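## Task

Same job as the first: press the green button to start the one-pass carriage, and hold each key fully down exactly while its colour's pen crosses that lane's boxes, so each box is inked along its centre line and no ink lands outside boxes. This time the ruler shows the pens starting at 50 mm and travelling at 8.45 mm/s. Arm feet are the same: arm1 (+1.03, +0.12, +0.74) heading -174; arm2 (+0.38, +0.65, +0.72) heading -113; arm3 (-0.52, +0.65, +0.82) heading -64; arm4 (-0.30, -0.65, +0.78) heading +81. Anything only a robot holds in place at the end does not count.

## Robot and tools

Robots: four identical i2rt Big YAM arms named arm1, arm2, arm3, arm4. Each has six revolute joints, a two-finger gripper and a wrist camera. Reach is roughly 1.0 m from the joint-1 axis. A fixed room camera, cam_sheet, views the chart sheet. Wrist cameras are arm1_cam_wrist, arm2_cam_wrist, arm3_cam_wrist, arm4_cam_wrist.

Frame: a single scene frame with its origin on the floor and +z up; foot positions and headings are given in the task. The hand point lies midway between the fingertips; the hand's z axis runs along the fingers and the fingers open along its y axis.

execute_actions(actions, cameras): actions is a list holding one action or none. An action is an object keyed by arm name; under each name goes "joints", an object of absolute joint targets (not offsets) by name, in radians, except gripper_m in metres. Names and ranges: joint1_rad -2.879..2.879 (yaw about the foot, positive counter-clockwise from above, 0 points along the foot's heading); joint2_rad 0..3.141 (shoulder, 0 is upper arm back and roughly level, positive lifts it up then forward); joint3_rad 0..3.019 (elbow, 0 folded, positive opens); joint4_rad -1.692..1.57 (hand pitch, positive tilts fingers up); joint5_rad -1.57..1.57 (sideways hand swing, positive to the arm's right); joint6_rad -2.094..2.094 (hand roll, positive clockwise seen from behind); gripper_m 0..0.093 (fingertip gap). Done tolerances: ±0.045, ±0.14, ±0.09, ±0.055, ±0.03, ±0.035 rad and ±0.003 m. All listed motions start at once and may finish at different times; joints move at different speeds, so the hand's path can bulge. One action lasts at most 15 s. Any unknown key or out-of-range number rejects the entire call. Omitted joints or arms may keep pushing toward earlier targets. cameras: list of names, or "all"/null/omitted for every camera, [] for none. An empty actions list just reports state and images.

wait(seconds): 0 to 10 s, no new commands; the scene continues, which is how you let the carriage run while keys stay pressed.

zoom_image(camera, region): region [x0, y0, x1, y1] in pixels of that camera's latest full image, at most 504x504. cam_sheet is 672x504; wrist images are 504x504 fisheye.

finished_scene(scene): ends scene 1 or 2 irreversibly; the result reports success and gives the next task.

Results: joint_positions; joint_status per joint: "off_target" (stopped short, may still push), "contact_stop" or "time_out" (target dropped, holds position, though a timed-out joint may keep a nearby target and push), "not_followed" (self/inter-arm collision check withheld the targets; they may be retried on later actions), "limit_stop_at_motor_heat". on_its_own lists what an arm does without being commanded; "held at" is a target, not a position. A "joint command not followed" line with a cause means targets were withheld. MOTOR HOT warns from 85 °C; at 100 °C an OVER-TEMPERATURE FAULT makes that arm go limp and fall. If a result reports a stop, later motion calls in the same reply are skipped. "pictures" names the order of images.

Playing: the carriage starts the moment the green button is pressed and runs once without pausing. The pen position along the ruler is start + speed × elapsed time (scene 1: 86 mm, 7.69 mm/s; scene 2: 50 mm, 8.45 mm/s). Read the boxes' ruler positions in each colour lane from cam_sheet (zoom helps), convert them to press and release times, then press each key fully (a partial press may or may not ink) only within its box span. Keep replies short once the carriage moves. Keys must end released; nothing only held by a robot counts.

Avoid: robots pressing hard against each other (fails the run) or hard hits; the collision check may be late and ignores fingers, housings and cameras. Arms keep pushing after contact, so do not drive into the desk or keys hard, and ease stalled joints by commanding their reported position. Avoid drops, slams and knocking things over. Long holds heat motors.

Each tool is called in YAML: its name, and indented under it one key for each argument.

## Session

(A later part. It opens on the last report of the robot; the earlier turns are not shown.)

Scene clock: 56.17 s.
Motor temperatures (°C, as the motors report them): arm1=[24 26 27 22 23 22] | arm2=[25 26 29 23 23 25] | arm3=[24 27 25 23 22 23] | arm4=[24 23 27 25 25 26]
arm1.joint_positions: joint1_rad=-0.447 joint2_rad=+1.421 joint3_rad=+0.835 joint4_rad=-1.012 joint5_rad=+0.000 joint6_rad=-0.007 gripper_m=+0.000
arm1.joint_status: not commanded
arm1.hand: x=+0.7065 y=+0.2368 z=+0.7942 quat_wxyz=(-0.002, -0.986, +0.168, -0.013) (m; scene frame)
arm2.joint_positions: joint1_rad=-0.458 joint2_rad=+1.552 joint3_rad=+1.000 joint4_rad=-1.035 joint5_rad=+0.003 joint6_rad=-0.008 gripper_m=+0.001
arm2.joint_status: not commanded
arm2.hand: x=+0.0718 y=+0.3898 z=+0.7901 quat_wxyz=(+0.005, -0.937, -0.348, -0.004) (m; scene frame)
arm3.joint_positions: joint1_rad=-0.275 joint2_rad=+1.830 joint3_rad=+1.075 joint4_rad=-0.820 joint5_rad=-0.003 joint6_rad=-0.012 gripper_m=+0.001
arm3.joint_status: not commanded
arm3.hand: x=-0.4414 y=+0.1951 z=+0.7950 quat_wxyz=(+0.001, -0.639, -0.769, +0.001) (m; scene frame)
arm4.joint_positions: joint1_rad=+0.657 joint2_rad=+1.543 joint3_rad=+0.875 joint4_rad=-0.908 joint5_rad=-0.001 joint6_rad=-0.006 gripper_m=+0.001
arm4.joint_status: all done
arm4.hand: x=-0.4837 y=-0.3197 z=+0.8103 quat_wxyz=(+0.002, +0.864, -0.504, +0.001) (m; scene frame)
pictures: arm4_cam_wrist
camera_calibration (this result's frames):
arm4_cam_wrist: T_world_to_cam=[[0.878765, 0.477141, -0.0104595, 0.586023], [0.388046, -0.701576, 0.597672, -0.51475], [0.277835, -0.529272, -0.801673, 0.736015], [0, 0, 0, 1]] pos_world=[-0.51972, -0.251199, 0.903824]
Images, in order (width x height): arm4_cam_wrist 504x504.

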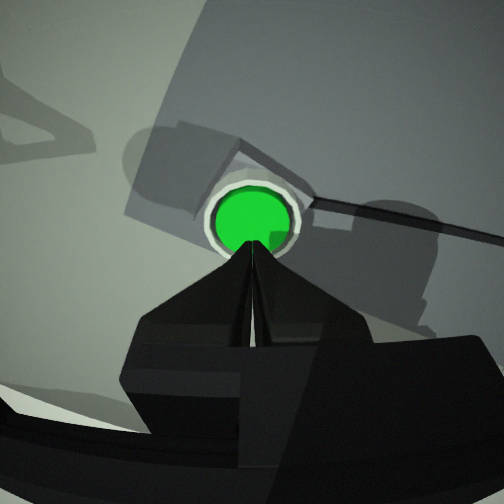

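execute_actions:
  actions:
    - {"arm4":{"joints":{"joint2_rad":1.69,"joint4_rad":-0.873}}}
  cameras: ["arm4_cam_wrist"]

execute_actions:
  actions:
    - {"arm4":{"joints":{"joint2_rad":1.44}}}
  cameras: []

execute_actions:
  actions:
    - {"arm4":{"joints":{"joint1_rad":-0.669,"joint2_rad":1.545,"joint3_rad":1.175,"joint4_rad":-1.16}}}
  cameras: []

execute_actions:
  actions:
    - {"arm4":{"joints":{"joint2_rad":1.69,"joint3_rad":1.085,"joint4_rad":-0.925}}}
  cameras: ["arm4_cam_wrist","cam_sheet"]

wait:
  seconds: 10

wait:
  seconds: 10

wait:
  seconds: 10

wait:
  seconds: 0.45

execute_actions:
  actions:
    - {"arm1":{"joints":{"joint2_rad":1.555}},"arm2":{"joints":{"joint2_rad":1.675}},"arm3":{"joints":{"joint2_rad":1.94}},"arm4":{"joints":{"joint2_rad":1.835}}}
  cameras: []

wait:
  seconds: 0.9

execute_actions:
  actions:
    - {"arm1":{"joints":{"joint2_rad":1.41}},"arm2":{"joints":{"joint2_rad":1.535}},"arm3":{"joints":{"joint2_rad":1.80}},"arm4":{"joints":{"joint2_rad":1.69}}}
  cameras: ["cam_sheet"]

Scene clock: 66.37 s.
Motor temperatures (°C, as the motors report them): arm1=[24 26 27 22 23 22] | arm2=[25 27 29 23 23 25] | arm3=[24 27 25 23 22 23] | arm4=[24 23 27 25 25 26]
arm1.joint_positions: joint1_rad=-0.447 joint2_rad=+1.421 joint3_rad=+0.835 joint4_rad=-1.012 joint5_rad=+0.000 joint6_rad=-0.007 gripper_m=+0.000
arm1.joint_status: not commanded
arm1.hand: x=+0.7065 y=+0.2368 z=+0.7942 quat_wxyz=(-0.002, -0.986, +0.168, -0.013) (m; scene frame)
arm2.joint_positions: joint1_rad=-0.458 joint2_rad=+1.552 joint3_rad=+1.000 joint4_rad=-1.035 joint5_rad=+0.003 joint6_rad=-0.008 gripper_m=+0.001
arm2.joint_status: not commanded
arm2.hand: x=+0.0718 y=+0.3898 z=+0.7901 quat_wxyz=(+0.005, -0.937, -0.348, -0.004) (m; scene frame)
arm3.joint_positions: joint1_rad=-0.275 joint2_rad=+1.830 joint3_rad=+1.075 joint4_rad=-0.820 joint5_rad=-0.003 joint6_rad=-0.012 gripper_m=+0.001
arm3.joint_status: not commanded
arm3.hand: x=-0.4414 y=+0.1951 z=+0.7950 quat_wxyz=(+0.001, -0.639, -0.769, +0.001) (m; scene frame)
arm4.joint_positions: joint1_rad=+0.657 joint2_rad=+1.661 joint3_rad=+0.890 joint4_rad=-0.879 joint5_rad=-0.001 joint6_rad=-0.006 gripper_m=+0.001
arm4.joint_status: all done
arm4.hand: x=-0.4837 y=-0.3198 z=+0.7721 quat_wxyz=(+0.021, +0.863, -0.504, +0.034) (m; scene frame)
pictures: arm4_cam_wrist
camera_calibration (this result's frames):
arm4_cam_wrist: T_world_to_cam=[[0.879096, 0.476548, -0.00960735, 0.584972], [0.365152, -0.660373, 0.656179, -0.53503], [0.306356, -0.580353, -0.754544, 0.666322], [0, 0, 0, 1]] pos_world=[-0.523012, -0.245385, 0.859464]
Images, in order (width x height): arm4_cam_wrist 504x504.

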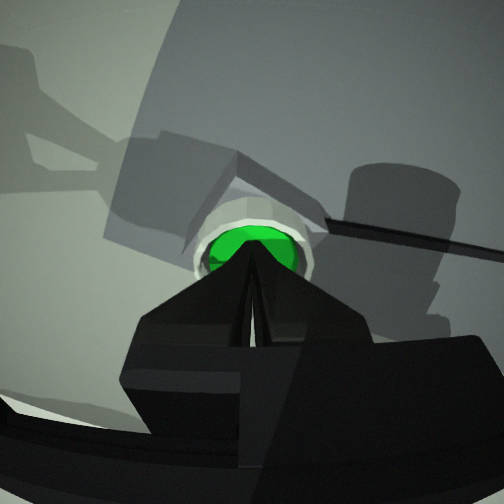

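Scene clock: 67.50 s.
Motor temperatures (°C, as the motors report them): arm1=[24 26 27 22 23 22] | arm2=[25 27 29 23 23 25] | arm3=[24 27 25 23 22 23] | arm4=[24 23 27 25 25 26]
arm1.joint_positions: joint1_rad=-0.447 joint2_rad=+1.421 joint3_rad=+0.835 joint4_rad=-1.012 joint5_rad=+0.000 joint6_rad=-0.007 gripper_m=+0.000
arm1.joint_status: not commanded
arm1.hand: x=+0.7065 y=+0.2368 z=+0.7942 quat_wxyz=(-0.002, -0.986, +0.168, -0.013) (m; scene frame)
arm2.joint_positions: joint1_rad=-0.458 joint2_rad=+1.552 joint3_rad=+1.000 joint4_rad=-1.035 joint5_rad=+0.003 joint6_rad=-0.008 gripper_m=+0.001
arm2.joint_status: not commanded
arm2.hand: x=+0.0718 y=+0.3898 z=+0.7901 quat_wxyz=(+0.005, -0.937, -0.348, -0.004) (m; scene frame)
arm3.joint_positions: joint1_rad=-0.275 joint2_rad=+1.830 joint3_rad=+1.075 joint4_rad=-0.820 joint5_rad=-0.003 joint6_rad=-0.012 gripper_m=+0.001
arm3.joint_status: not commanded
arm3.hand: x=-0.4414 y=+0.1951 z=+0.7950 quat_wxyz=(+0.001, -0.639, -0.769, +0.001) (m; scene frame)
arm4.joint_positions: joint1_rad=+0.657 joint2_rad=+1.431 joint3_rad=+0.876 joint4_rad=-0.879 joint5_rad=-0.001 joint6_rad=-0.006 gripper_m=+0.001
arm4.joint_status: all done
arm4.hand: x=-0.4916 y=-0.3054 z=+0.8517 quat_wxyz=(-0.034, +0.862, -0.503, -0.059) (m; scene frame)
pictures: none
No camera images: the call's "cameras" was empty. Leave "cameras" out to get every camera's image.

Scene clock: 69.20 s.
Motor temperatures (°C, as the motors report them): arm1=[24 26 27 22 23 22] | arm2=[25 27 29 23 23 25] | arm3=[24 27 25 23 22 23] | arm4=[24 23 28 25 25 26]
arm1.joint_positions: joint1_rad=-0.447 joint2_rad=+1.421 joint3_rad=+0.835 joint4_rad=-1.012 joint5_rad=+0.000 joint6_rad=-0.007 gripper_m=+0.000
arm1.joint_status: not commanded
arm1.hand: x=+0.7065 y=+0.2368 z=+0.7942 quat_wxyz=(-0.002, -0.986, +0.168, -0.013) (m; scene frame)
arm2.joint_positions: joint1_rad=-0.458 joint2_rad=+1.552 joint3_rad=+1.000 joint4_rad=-1.035 joint5_rad=+0.003 joint6_rad=-0.008 gripper_m=+0.001
arm2.joint_status: not commanded
arm2.hand: x=+0.0718 y=+0.3898 z=+0.7901 quat_wxyz=(+0.005, -0.937, -0.348, -0.004) (m; scene frame)
arm3.joint_positions: joint1_rad=-0.275 joint2_rad=+1.830 joint3_rad=+1.075 joint4_rad=-0.820 joint5_rad=-0.003 joint6_rad=-0.012 gripper_m=+0.001
arm3.joint_status: not commanded
arm3.hand: x=-0.4414 y=+0.1951 z=+0.7950 quat_wxyz=(+0.001, -0.639, -0.769, +0.001) (m; scene frame)
arm4.joint_positions: joint1_rad=-0.675 joint2_rad=+1.556 joint3_rad=+1.156 joint4_rad=-1.152 joint5_rad=+0.001 joint6_rad=-0.005 gripper_m=+0.001
arm4.joint_status: all done
arm4.hand: x=+0.0239 y=-0.3511 z=+0.8968 quat_wxyz=(-0.008, +0.367, -0.930, -0.003) (m; scene frame)
pictures: none
No camera images: the call's "cameras" was empty. Leave "cameras" out to get every camera's image.

Scene clock: 70.27 s.
Motor temperatures (°C, as the motors report them): arm1=[24 26 27 22 23 22] | arm2=[25 27 29 23 23 25] | arm3=[24 27 25 23 22 23] | arm4=[24 23 28 25 25 26]
arm1.joint_positions: joint1_rad=-0.447 joint2_rad=+1.421 joint3_rad=+0.835 joint4_rad=-1.012 joint5_rad=+0.000 joint6_rad=-0.007 gripper_m=+0.000
arm1.joint_status: not commanded
arm1.hand: x=+0.7065 y=+0.2368 z=+0.7942 quat_wxyz=(-0.002, -0.986, +0.168, -0.013) (m; scene frame)
arm2.joint_positions: joint1_rad=-0.458 joint2_rad=+1.552 joint3_rad=+1.000 joint4_rad=-1.035 joint5_rad=+0.003 joint6_rad=-0.008 gripper_m=+0.001
arm2.joint_status: not commanded
arm2.hand: x=+0.0718 y=+0.3898 z=+0.7901 quat_wxyz=(+0.005, -0.937, -0.348, -0.004) (m; scene frame)
arm3.joint_positions: joint1_rad=-0.275 joint2_rad=+1.830 joint3_rad=+1.075 joint4_rad=-0.820 joint5_rad=-0.003 joint6_rad=-0.012 gripper_m=+0.001
arm3.joint_status: not commanded
arm3.hand: x=-0.4414 y=+0.1951 z=+0.7950 quat_wxyz=(+0.001, -0.639, -0.769, +0.001) (m; scene frame)
arm4.joint_positions: joint1_rad=-0.675 joint2_rad=+1.705 joint3_rad=+1.069 joint4_rad=-0.935 joint5_rad=+0.001 joint6_rad=-0.005 gripper_m=+0.001
arm4.joint_status: all done
arm4.hand: x=+0.0287 y=-0.3467 z=+0.8053 quat_wxyz=(+0.000, +0.367, -0.930, +0.001) (m; scene frame)
pictures: arm4_cam_wrist, cam_sheet
camera_calibration (this result's frames):
arm4_cam_wrist: T_world_to_cam=[[0.670853, -0.74155, -0.0077529, -0.270119], [-0.593073, -0.542749, 0.594717, -0.643902], [-0.44522, -0.394369, -0.803898, 0.644585], [0, 0, 0, 1]] pos_world=[0.0863115, -0.29558, 0.899025]
Images, in order (width x height): arm4_cam_wrist 504x504, cam_sheet 672x504.

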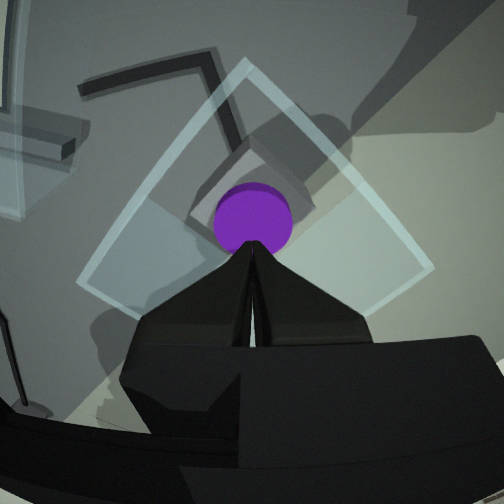

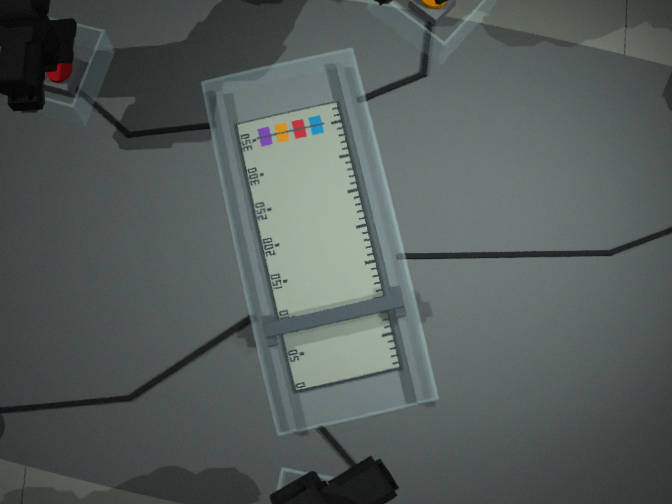

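Scene clock: 80.27 s.
Motor temperatures (°C, as the motors report them): arm1=[24 26 27 22 23 22] | arm2=[25 27 29 23 23 25] | arm3=[24 27 26 23 22 23] | arm4=[24 23 28 25 25 26]
arm1.joint_positions: joint1_rad=-0.447 joint2_rad=+1.421 joint3_rad=+0.835 joint4_rad=-1.012 joint5_rad=+0.000 joint6_rad=-0.007 gripper_m=+0.000
arm1.joint_status: not commanded
arm1.hand: x=+0.7065 y=+0.2368 z=+0.7942 quat_wxyz=(-0.002, -0.986, +0.168, -0.013) (m; scene frame)
arm2.joint_positions: joint1_rad=-0.458 joint2_rad=+1.552 joint3_rad=+1.000 joint4_rad=-1.035 joint5_rad=+0.003 joint6_rad=-0.008 gripper_m=+0.001
arm2.joint_status: not commanded
arm2.hand: x=+0.0718 y=+0.3898 z=+0.7901 quat_wxyz=(+0.005, -0.937, -0.348, -0.004) (m; scene frame)
arm3.joint_positions: joint1_rad=-0.275 joint2_rad=+1.830 joint3_rad=+1.075 joint4_rad=-0.820 joint5_rad=-0.003 joint6_rad=-0.012 gripper_m=+0.001
arm3.joint_status: not commanded
arm3.hand: x=-0.4414 y=+0.1951 z=+0.7950 quat_wxyz=(+0.001, -0.639, -0.769, +0.001) (m; scene frame)
arm4.joint_positions: joint1_rad=-0.675 joint2_rad=+1.705 joint3_rad=+1.069 joint4_rad=-0.935 joint5_rad=+0.001 joint6_rad=-0.005 gripper_m=+0.001
arm4.joint_status: all done
arm4.hand: x=+0.0287 y=-0.3467 z=+0.8053 quat_wxyz=(+0.000, +0.367, -0.930, +0.001) (m; scene frame)
wait: 10.00 s; at rest by 0.27 s
pictures: arm1_cam_wrist, arm2_cam_wrist, arm3_cam_wrist, arm4_cam_wrist, cam_sheet
camera_calibration (this result's frames):
arm1_cam_wrist: T_world_to_cam=[[0.327751, 0.944512, -0.0218365, -0.431327], [0.758402, -0.249247, 0.602248, -0.954625], [0.563388, -0.213949, -0.79801, 0.413806], [0, 0, 0, 1]] pos_world=[0.632224, 0.257989, 0.895724]
arm2_cam_wrist: T_world_to_cam=[[-0.673848, 0.738849, -0.0056215, -0.233522], [0.592789, 0.545148, 0.592803, -0.71525], [0.441056, 0.396127, -0.805328, 0.57179], [0, 0, 0, 1]] pos_world=[0.0144424, 0.335953, 0.883168]
arm3_cam_wrist: T_world_to_cam=[[-0.985334, -0.1706, -0.00343699, -0.396669], [-0.138361, 0.787015, 0.601219, -0.686315], [-0.0998632, 0.592877, -0.799077, 0.595913], [0, 0, 0, 1]] pos_world=[-0.4263, 0.119165, 0.887442]
arm4_cam_wrist: T_world_to_cam=[[0.670853, -0.74155, -0.0077529, -0.270119], [-0.593073, -0.542749, 0.594717, -0.643902], [-0.44522, -0.394369, -0.803898, 0.644585], [0, 0, 0, 1]] pos_world=[0.0863115, -0.29558, 0.899025]
Images, in order (width x height): arm1_cam_wrist 504x504, arm2_cam_wrist 504x504, arm3_cam_wrist 504x504, arm4_cam_wrist 504x504, cam_sheet 672x504.

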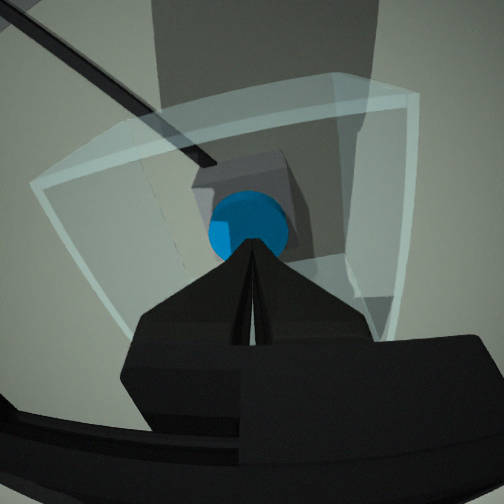

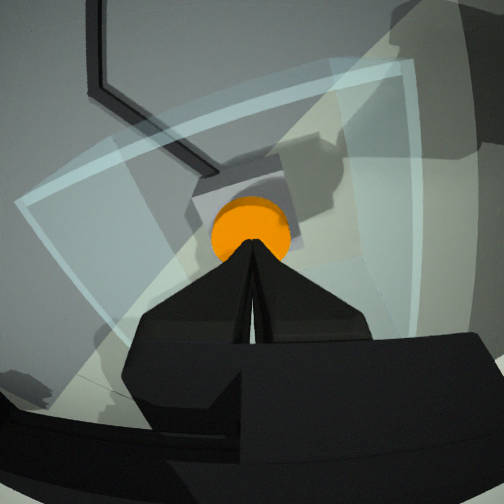

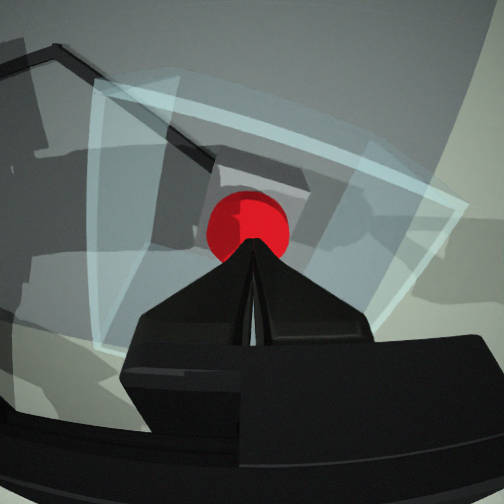

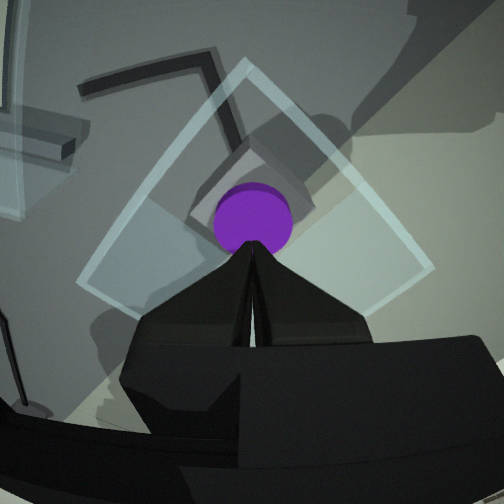

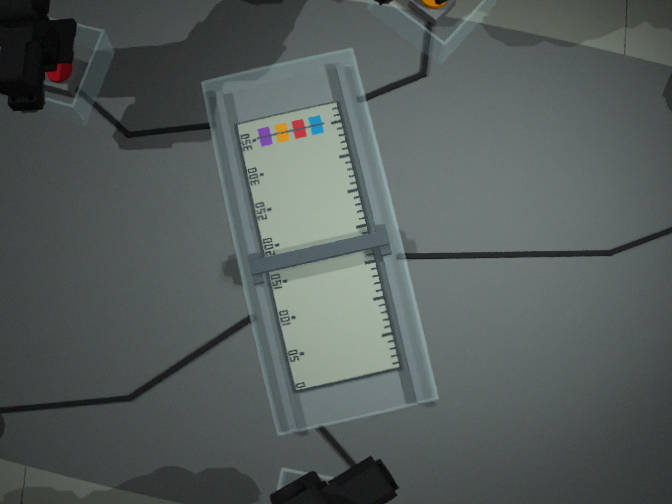

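Scene clock: 90.27 s.
Motor temperatures (°C, as the motors report them): arm1=[24 26 27 22 23 22] | arm2=[25 27 29 23 23 25] | arm3=[24 27 26 23 22 23] | arm4=[24 23 28 25 25 26]
arm1.joint_positions: joint1_rad=-0.447 joint2_rad=+1.421 joint3_rad=+0.835 joint4_rad=-1.012 joint5_rad=+0.000 joint6_rad=-0.007 gripper_m=+0.000
arm1.joint_status: not commanded
arm1.hand: x=+0.7065 y=+0.2368 z=+0.7942 quat_wxyz=(-0.002, -0.986, +0.168, -0.013) (m; scene frame)
arm2.joint_positions: joint1_rad=-0.458 joint2_rad=+1.552 joint3_rad=+1.000 joint4_rad=-1.035 joint5_rad=+0.003 joint6_rad=-0.008 gripper_m=+0.001
arm2.joint_status: not commanded
arm2.hand: x=+0.0718 y=+0.3898 z=+0.7901 quat_wxyz=(+0.005, -0.937, -0.348, -0.004) (m; scene frame)
arm3.joint_positions: joint1_rad=-0.275 joint2_rad=+1.830 joint3_rad=+1.075 joint4_rad=-0.820 joint5_rad=-0.003 joint6_rad=-0.012 gripper_m=+0.001
arm3.joint_status: not commanded
arm3.hand: x=-0.4414 y=+0.1951 z=+0.7950 quat_wxyz=(+0.001, -0.639, -0.769, +0.001) (m; scene frame)
arm4.joint_positions: joint1_rad=-0.675 joint2_rad=+1.705 joint3_rad=+1.069 joint4_rad=-0.935 joint5_rad=+0.001 joint6_rad=-0.005 gripper_m=+0.001
arm4.joint_status: all done
arm4.hand: x=+0.0287 y=-0.3467 z=+0.8053 quat_wxyz=(+0.000, +0.367, -0.930, +0.001) (m; scene frame)
wait: 10.00 s; at rest by 0.27 s
pictures: arm1_cam_wrist, arm2_cam_wrist, arm3_cam_wrist, arm4_cam_wrist, cam_sheet
camera_calibration (this result's frames):
arm1_cam_wrist: T_world_to_cam=[[0.327751, 0.944512, -0.0218365, -0.431327], [0.758402, -0.249247, 0.602248, -0.954625], [0.563388, -0.213949, -0.79801, 0.413806], [0, 0, 0, 1]] pos_world=[0.632224, 0.257989, 0.895724]
arm2_cam_wrist: T_world_to_cam=[[-0.673848, 0.738849, -0.0056215, -0.233522], [0.592789, 0.545148, 0.592803, -0.71525], [0.441056, 0.396127, -0.805328, 0.57179], [0, 0, 0, 1]] pos_world=[0.0144424, 0.335953, 0.883168]
arm3_cam_wrist: T_world_to_cam=[[-0.985334, -0.1706, -0.00343699, -0.396669], [-0.138361, 0.787015, 0.601219, -0.686315], [-0.0998632, 0.592877, -0.799077, 0.595913], [0, 0, 0, 1]] pos_world=[-0.4263, 0.119165, 0.887442]
arm4_cam_wrist: T_world_to_cam=[[0.670853, -0.74155, -0.0077529, -0.270119], [-0.593073, -0.542749, 0.594717, -0.643902], [-0.44522, -0.394369, -0.803898, 0.644585], [0, 0, 0, 1]] pos_world=[0.0863115, -0.29558, 0.899025]
Images, in order (width x height): arm1_cam_wrist 504x504, arm2_cam_wrist 504x504, arm3_cam_wrist 504x504, arm4_cam_wrist 504x504, cam_sheet 672x504.

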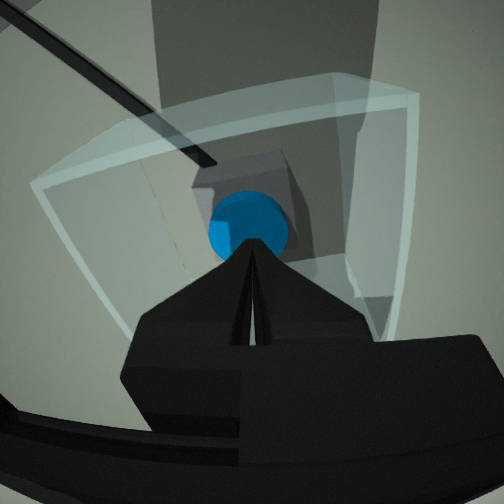

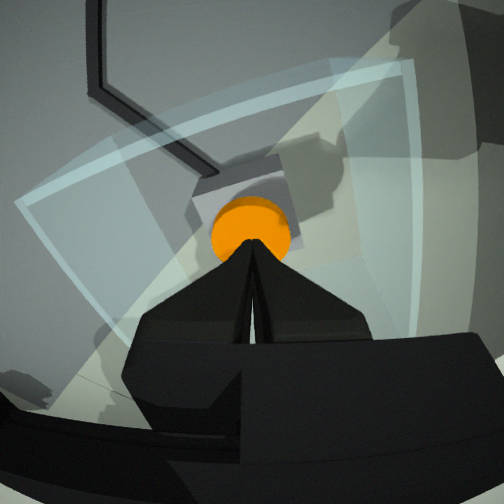

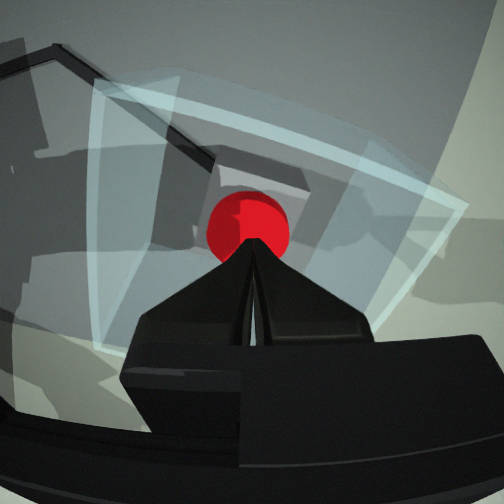

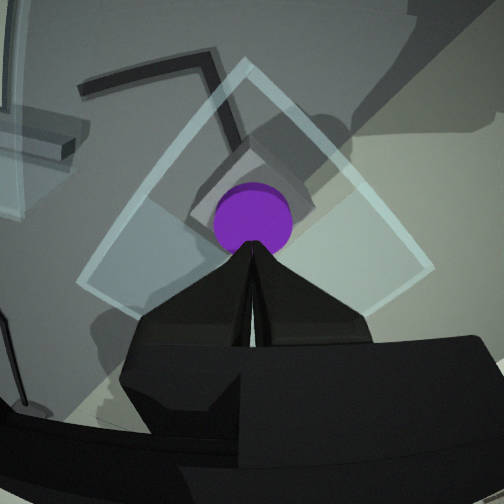

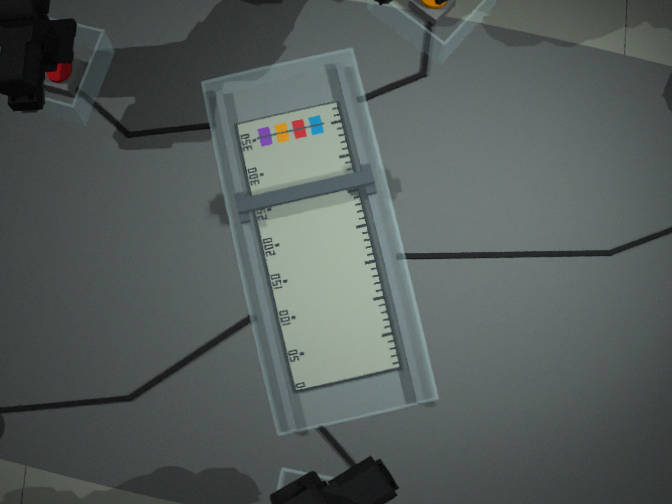

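Scene clock: 100.27 s.
Motor temperatures (°C, as the motors report them): arm1=[24 26 27 22 23 22] | arm2=[25 27 29 23 23 25] | arm3=[24 27 26 23 22 23] | arm4=[24 23 28 25 25 26]
arm1.joint_positions: joint1_rad=-0.447 joint2_rad=+1.421 joint3_rad=+0.835 joint4_rad=-1.012 joint5_rad=+0.000 joint6_rad=-0.007 gripper_m=+0.000
arm1.joint_status: not commanded
arm1.hand: x=+0.7065 y=+0.2368 z=+0.7942 quat_wxyz=(-0.002, -0.986, +0.168, -0.013) (m; scene frame)
arm2.joint_positions: joint1_rad=-0.458 joint2_rad=+1.552 joint3_rad=+1.000 joint4_rad=-1.035 joint5_rad=+0.003 joint6_rad=-0.008 gripper_m=+0.001
arm2.joint_status: not commanded
arm2.hand: x=+0.0718 y=+0.3898 z=+0.7901 quat_wxyz=(+0.005, -0.937, -0.348, -0.004) (m; scene frame)
arm3.joint_positions: joint1_rad=-0.275 joint2_rad=+1.830 joint3_rad=+1.075 joint4_rad=-0.820 joint5_rad=-0.003 joint6_rad=-0.012 gripper_m=+0.001
arm3.joint_status: not commanded
arm3.hand: x=-0.4414 y=+0.1951 z=+0.7950 quat_wxyz=(+0.001, -0.639, -0.769, +0.001) (m; scene frame)
arm4.joint_positions: joint1_rad=-0.675 joint2_rad=+1.705 joint3_rad=+1.069 joint4_rad=-0.935 joint5_rad=+0.001 joint6_rad=-0.005 gripper_m=+0.001
arm4.joint_status: all done
arm4.hand: x=+0.0287 y=-0.3467 z=+0.8053 quat_wxyz=(+0.000, +0.367, -0.930, +0.001) (m; scene frame)
wait: 10.00 s; at rest by 0.27 s
pictures: arm1_cam_wrist, arm2_cam_wrist, arm3_cam_wrist, arm4_cam_wrist, cam_sheet
camera_calibration (this result's frames):
arm1_cam_wrist: T_world_to_cam=[[0.327751, 0.944512, -0.0218365, -0.431327], [0.758402, -0.249247, 0.602248, -0.954625], [0.563388, -0.213949, -0.79801, 0.413806], [0, 0, 0, 1]] pos_world=[0.632224, 0.257989, 0.895724]
arm2_cam_wrist: T_world_to_cam=[[-0.673848, 0.738849, -0.0056215, -0.233522], [0.592789, 0.545148, 0.592803, -0.71525], [0.441056, 0.396127, -0.805328, 0.57179], [0, 0, 0, 1]] pos_world=[0.0144424, 0.335953, 0.883168]
arm3_cam_wrist: T_world_to_cam=[[-0.985334, -0.1706, -0.00343699, -0.396669], [-0.138361, 0.787015, 0.601219, -0.686315], [-0.0998632, 0.592877, -0.799077, 0.595913], [0, 0, 0, 1]] pos_world=[-0.4263, 0.119165, 0.887442]
arm4_cam_wrist: T_world_to_cam=[[0.670853, -0.74155, -0.0077529, -0.270119], [-0.593073, -0.542749, 0.594717, -0.643902], [-0.44522, -0.394369, -0.803898, 0.644585], [0, 0, 0, 1]] pos_world=[0.0863115, -0.29558, 0.899025]
Images, in order (width x height): arm1_cam_wrist 504x504, arm2_cam_wrist 504x504, arm3_cam_wrist 504x504, arm4_cam_wrist 504x504, cam_sheet 672x504.

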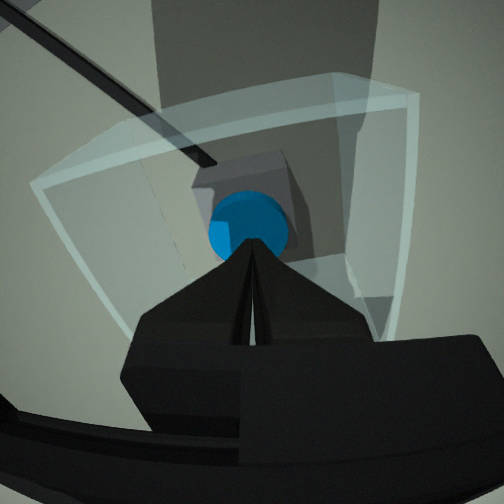

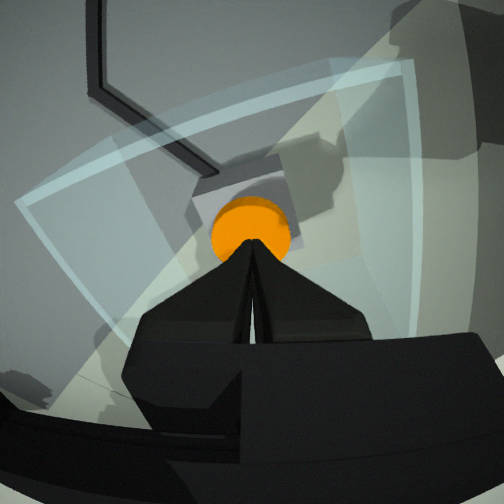

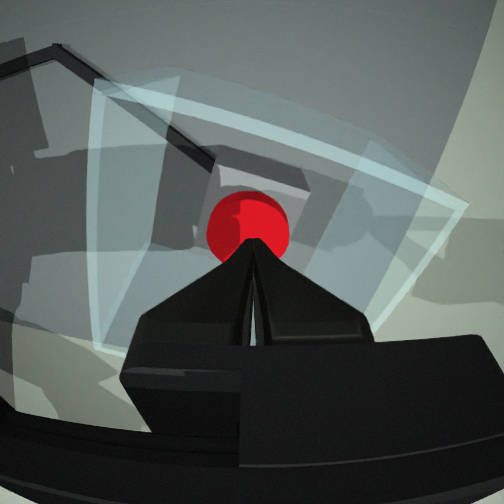

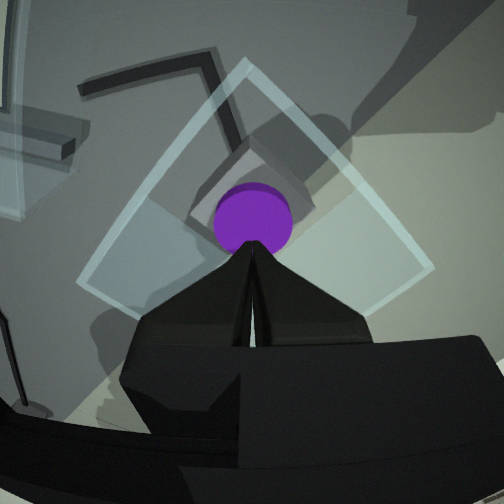

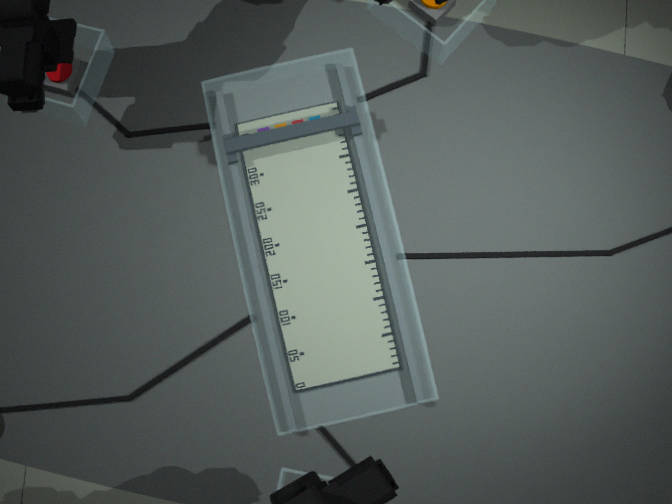

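Scene clock: 100.73 s.
Motor temperatures (°C, as the motors report them): arm1=[24 26 27 22 23 22] | arm2=[25 27 29 23 23 25] | arm3=[24 27 26 23 22 23] | arm4=[24 23 28 25 25 26]
arm1.joint_positions: joint1_rad=-0.447 joint2_rad=+1.421 joint3_rad=+0.835 joint4_rad=-1.012 joint5_rad=+0.000 joint6_rad=-0.007 gripper_m=+0.000
arm1.joint_status: not commanded
arm1.hand: x=+0.7065 y=+0.2368 z=+0.7942 quat_wxyz=(-0.002, -0.986, +0.168, -0.013) (m; scene frame)
arm2.joint_positions: joint1_rad=-0.458 joint2_rad=+1.552 joint3_rad=+1.000 joint4_rad=-1.035 joint5_rad=+0.003 joint6_rad=-0.008 gripper_m=+0.001
arm2.joint_status: not commanded
arm2.hand: x=+0.0718 y=+0.3898 z=+0.7901 quat_wxyz=(+0.005, -0.937, -0.348, -0.004) (m; scene frame)
arm3.joint_positions: joint1_rad=-0.275 joint2_rad=+1.830 joint3_rad=+1.075 joint4_rad=-0.820 joint5_rad=-0.003 joint6_rad=-0.012 gripper_m=+0.001
arm3.joint_status: not commanded
arm3.hand: x=-0.4414 y=+0.1951 z=+0.7950 quat_wxyz=(+0.001, -0.639, -0.769, +0.001) (m; scene frame)
arm4.joint_positions: joint1_rad=-0.675 joint2_rad=+1.705 joint3_rad=+1.069 joint4_rad=-0.935 joint5_rad=+0.001 joint6_rad=-0.005 gripper_m=+0.001
arm4.joint_status: all done
arm4.hand: x=+0.0287 y=-0.3467 z=+0.8053 quat_wxyz=(+0.000, +0.367, -0.930, +0.001) (m; scene frame)
wait: 0.47 s; at rest by 0.27 s
pictures: arm1_cam_wrist, arm2_cam_wrist, arm3_cam_wrist, arm4_cam_wrist, cam_sheet
camera_calibration (this result's frames):
arm1_cam_wrist: T_world_to_cam=[[0.327751, 0.944512, -0.0218365, -0.431327], [0.758402, -0.249247, 0.602248, -0.954625], [0.563388, -0.213949, -0.79801, 0.413806], [0, 0, 0, 1]] pos_world=[0.632224, 0.257989, 0.895724]
arm2_cam_wrist: T_world_to_cam=[[-0.673848, 0.738849, -0.0056215, -0.233522], [0.592789, 0.545148, 0.592803, -0.71525], [0.441056, 0.396127, -0.805328, 0.57179], [0, 0, 0, 1]] pos_world=[0.0144424, 0.335953, 0.883168]
arm3_cam_wrist: T_world_to_cam=[[-0.985334, -0.1706, -0.00343699, -0.396669], [-0.138361, 0.787015, 0.601219, -0.686315], [-0.0998632, 0.592877, -0.799077, 0.595913], [0, 0, 0, 1]] pos_world=[-0.4263, 0.119165, 0.887442]
arm4_cam_wrist: T_world_to_cam=[[0.670853, -0.74155, -0.0077529, -0.270119], [-0.593073, -0.542749, 0.594717, -0.643902], [-0.44522, -0.394369, -0.803898, 0.644585], [0, 0, 0, 1]] pos_world=[0.0863115, -0.29558, 0.899025]
Images, in order (width x height): arm1_cam_wrist 504x504, arm2_cam_wrist 504x504, arm3_cam_wrist 504x504, arm4_cam_wrist 504x504, cam_sheet 672x504.

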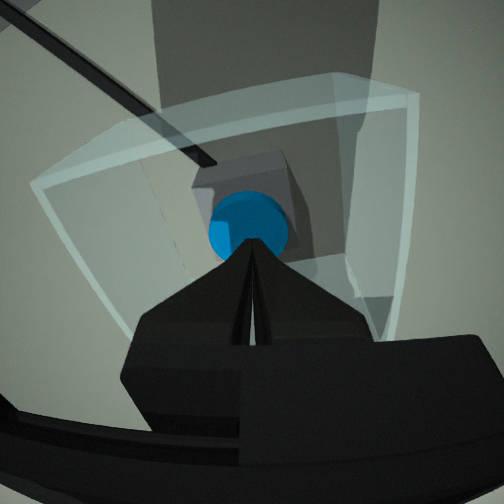

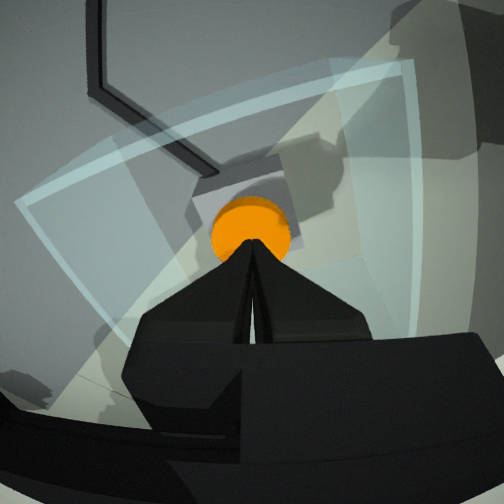

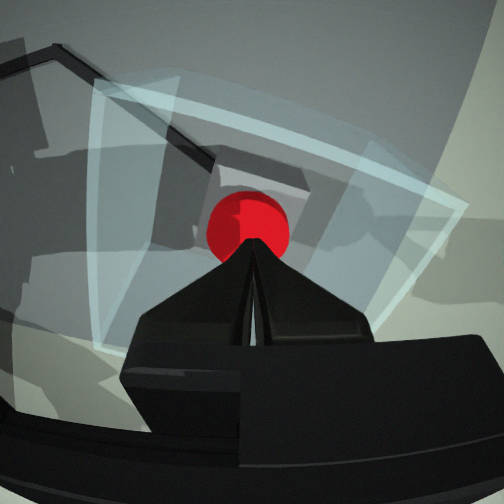

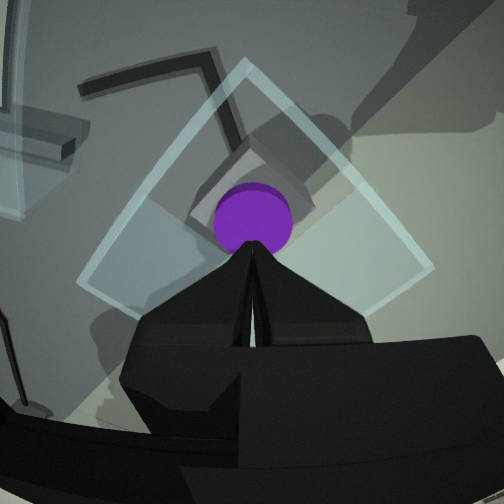

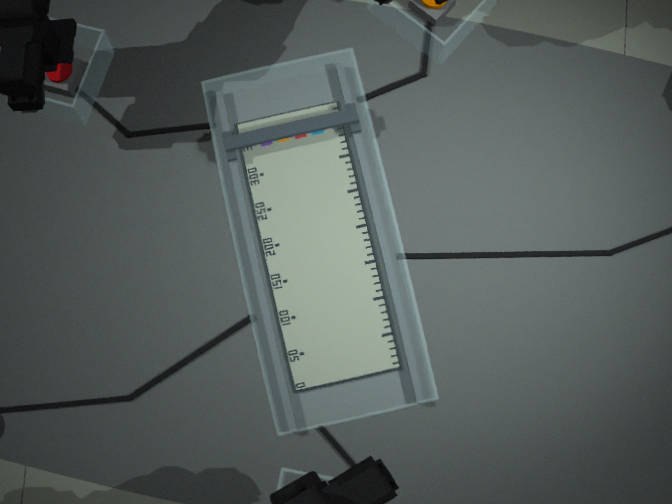

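Scene clock: 101.57 s.
Motor temperatures (°C, as the motors report them): arm1=[24 26 27 22 23 22] | arm2=[25 27 29 23 23 25] | arm3=[24 27 26 23 22 23] | arm4=[24 23 28 25 25 26]
arm1.joint_positions: joint1_rad=-0.447 joint2_rad=+1.509 joint3_rad=+0.847 joint4_rad=-1.012 joint5_rad=+0.000 joint6_rad=-0.007 gripper_m=+0.000
arm1.joint_status: all done
arm1.hand: x=+0.7082 y=+0.2362 z=+0.7694 quat_wxyz=(-0.009, -0.984, +0.168, -0.051) (m; scene frame)
arm2.joint_positions: joint1_rad=-0.458 joint2_rad=+1.622 joint3_rad=+1.007 joint4_rad=-1.039 joint5_rad=+0.003 joint6_rad=-0.008 gripper_m=+0.001
arm2.joint_status: all done
arm2.hand: x=+0.0739 y=+0.3917 z=+0.7659 quat_wxyz=(+0.016, -0.937, -0.348, -0.035) (m; scene frame)
arm3.joint_positions: joint1_rad=-0.275 joint2_rad=+1.882 joint3_rad=+1.082 joint4_rad=-0.823 joint5_rad=-0.003 joint6_rad=-0.012 gripper_m=+0.001
arm3.joint_status: all done
arm3.hand: x=-0.4425 y=+0.2007 z=+0.7742 quat_wxyz=(+0.019, -0.639, -0.769, -0.014) (m; scene frame)
arm4.joint_positions: joint1_rad=-0.675 joint2_rad=+1.788 joint3_rad=+1.088 joint4_rad=-0.930 joint5_rad=+0.001 joint6_rad=-0.005 gripper_m=+0.001
arm4.joint_status: all done
arm4.hand: x=+0.0288 y=-0.3466 z=+0.7755 quat_wxyz=(+0.028, +0.367, -0.930, +0.011) (m; scene frame)
pictures: none
No camera images: the call's "cameras" was empty. Leave "cameras" out to get every camera's image.

Scene clock: 102.47 s.
Motor temperatures (°C, as the motors report them): arm1=[24 26 27 22 23 22] | arm2=[25 27 29 23 23 25] | arm3=[24 27 26 23 22 23] | arm4=[24 23 28 25 25 26]
arm1.joint_positions: joint1_rad=-0.447 joint2_rad=+1.509 joint3_rad=+0.847 joint4_rad=-1.012 joint5_rad=+0.000 joint6_rad=-0.007 gripper_m=+0.000
arm1.joint_status: all done
arm1.hand: x=+0.7082 y=+0.2362 z=+0.7694 quat_wxyz=(-0.009, -0.984, +0.168, -0.051) (m; scene frame)
arm2.joint_positions: joint1_rad=-0.458 joint2_rad=+1.622 joint3_rad=+1.007 joint4_rad=-1.039 joint5_rad=+0.003 joint6_rad=-0.008 gripper_m=+0.001
arm2.joint_status: all done
arm2.hand: x=+0.0739 y=+0.3917 z=+0.7659 quat_wxyz=(+0.016, -0.937, -0.348, -0.035) (m; scene frame)
arm3.joint_positions: joint1_rad=-0.275 joint2_rad=+1.882 joint3_rad=+1.082 joint4_rad=-0.823 joint5_rad=-0.003 joint6_rad=-0.012 gripper_m=+0.001
arm3.joint_status: all done
arm3.hand: x=-0.4425 y=+0.2007 z=+0.7742 quat_wxyz=(+0.019, -0.639, -0.769, -0.014) (m; scene frame)
arm4.joint_positions: joint1_rad=-0.675 joint2_rad=+1.788 joint3_rad=+1.088 joint4_rad=-0.930 joint5_rad=+0.001 joint6_rad=-0.005 gripper_m=+0.001
arm4.joint_status: all done
arm4.hand: x=+0.0288 y=-0.3466 z=+0.7755 quat_wxyz=(+0.028, +0.367, -0.930, +0.011) (m; scene frame)
wait: 0.90 s; at rest by 0.27 s
pictures: arm1_cam_wrist, arm2_cam_wrist, arm3_cam_wrist, arm4_cam_wrist, cam_sheet
camera_calibration (this result's frames):
arm1_cam_wrist: T_world_to_cam=[[0.329372, 0.943929, -0.0226171, -0.432264], [0.712777, -0.232862, 0.661607, -0.958368], [0.619244, -0.234036, -0.749509, 0.320731], [0, 0, 0, 1]] pos_world=[0.626868, 0.259922, 0.864677]
arm2_cam_wrist: T_world_to_cam=[[-0.673327, 0.739301, -0.00801697, -0.232023], [0.561749, 0.518609, 0.644579, -0.730146], [0.480696, 0.429509, -0.764496, 0.503361], [0, 0, 0, 1]] pos_world=[0.011968, 0.333998, 0.853594]
arm3_cam_wrist: T_world_to_cam=[[-0.985408, -0.170175, -0.00342485, -0.396984], [-0.133109, 0.757919, 0.638624, -0.699196], [-0.106082, 0.629761, -0.769511, 0.542857], [0, 0, 0, 1]] pos_world=[-0.426673, 0.120507, 0.862898]
arm4_cam_wrist: T_world_to_cam=[[0.670538, -0.741842, -0.00706952, -0.270966], [-0.566244, -0.517928, 0.641185, -0.65426], [-0.479319, -0.425936, -0.767354, 0.582423], [0, 0, 0, 1]] pos_world=[0.0903886, -0.291799, 0.864511]
Images, in order (width x height): arm1_cam_wrist 504x504, arm2_cam_wrist 504x504, arm3_cam_wrist 504x504, arm4_cam_wrist 504x504, cam_sheet 672x504.

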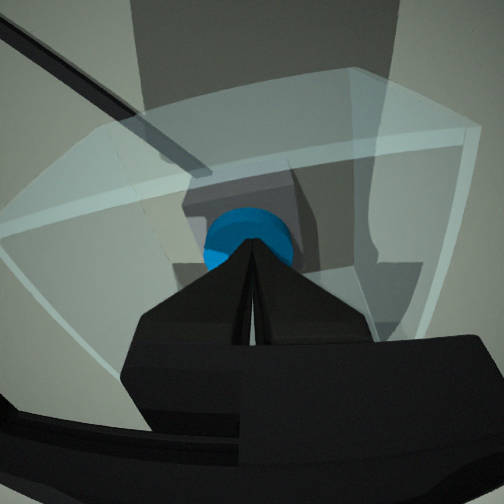

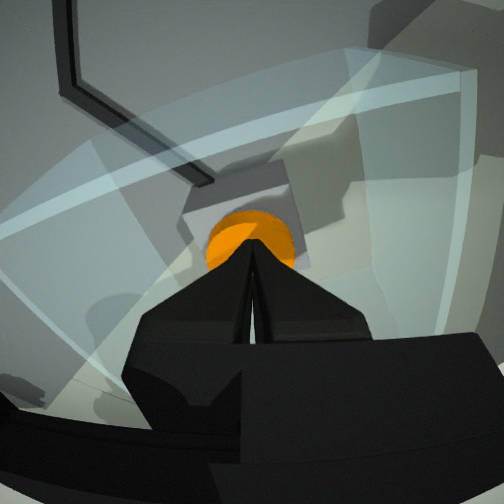

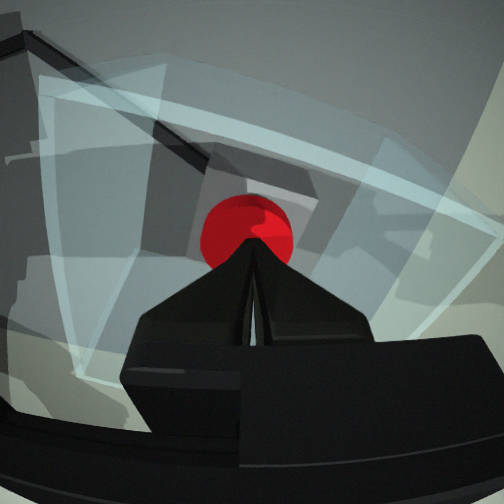

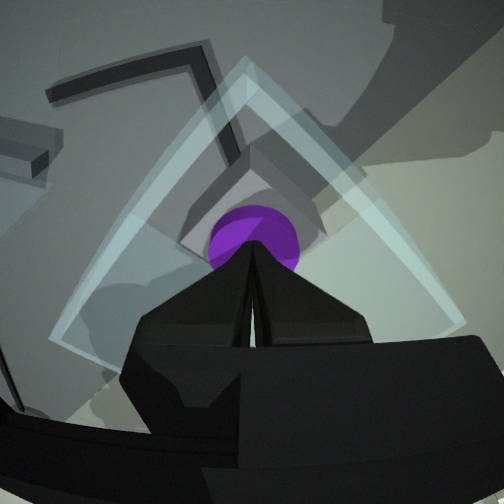

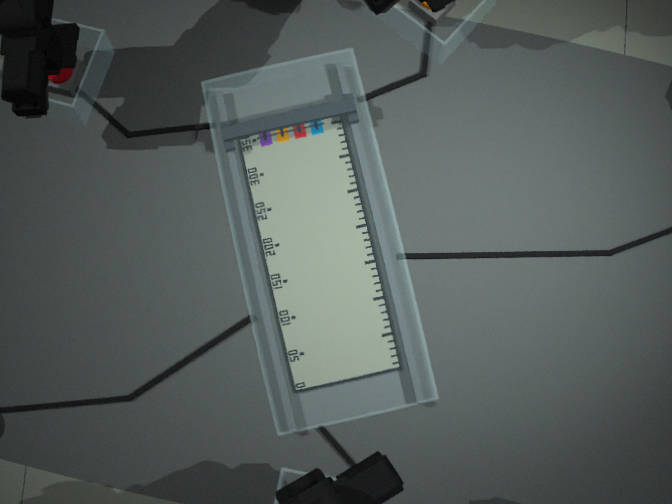

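Scene clock: 103.40 s.
Motor temperatures (°C, as the motors report them): arm1=[24 26 27 22 23 22] | arm2=[25 27 29 23 23 25] | arm3=[24 27 26 23 22 23] | arm4=[24 23 28 25 25 26]
arm1.joint_positions: joint1_rad=-0.447 joint2_rad=+1.409 joint3_rad=+0.835 joint4_rad=-1.011 joint5_rad=+0.000 joint6_rad=-0.007 gripper_m=+0.000
arm1.joint_status: all done
arm1.hand: x=+0.7057 y=+0.2371 z=+0.7979 quat_wxyz=(-0.001, -0.986, +0.168, -0.007) (m; scene frame)
arm2.joint_positions: joint1_rad=-0.458 joint2_rad=+1.540 joint3_rad=+1.000 joint4_rad=-1.039 joint5_rad=+0.003 joint6_rad=-0.008 gripper_m=+0.001
arm2.joint_status: all done
arm2.hand: x=+0.0719 y=+0.3899 z=+0.7949 quat_wxyz=(+0.003, -0.938, -0.348, +0.000) (m; scene frame)
arm3.joint_positions: joint1_rad=-0.275 joint2_rad=+1.805 joint3_rad=+1.074 joint4_rad=-0.823 joint5_rad=-0.003 joint6_rad=-0.012 gripper_m=+0.001
arm3.joint_status: all done
arm3.hand: x=-0.4409 y=+0.1925 z=+0.8059 quat_wxyz=(-0.008, -0.639, -0.769, +0.008) (m; scene frame)
arm4.joint_positions: joint1_rad=-0.675 joint2_rad=+1.689 joint3_rad=+1.078 joint4_rad=-0.929 joint5_rad=+0.001 joint6_rad=-0.005 gripper_m=+0.001
arm4.joint_status: all done
arm4.hand: x=+0.0341 y=-0.3417 z=+0.8150 quat_wxyz=(-0.014, +0.367, -0.930, -0.005) (m; scene frame)
pictures: cam_sheet
Images, in order (width x height): cam_sheet 672x504.

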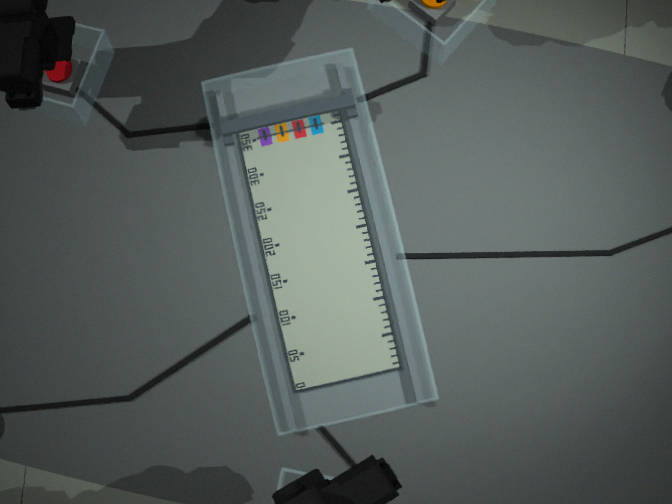

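finished_scene:
  scene: 2

The scene is finished: the task was done.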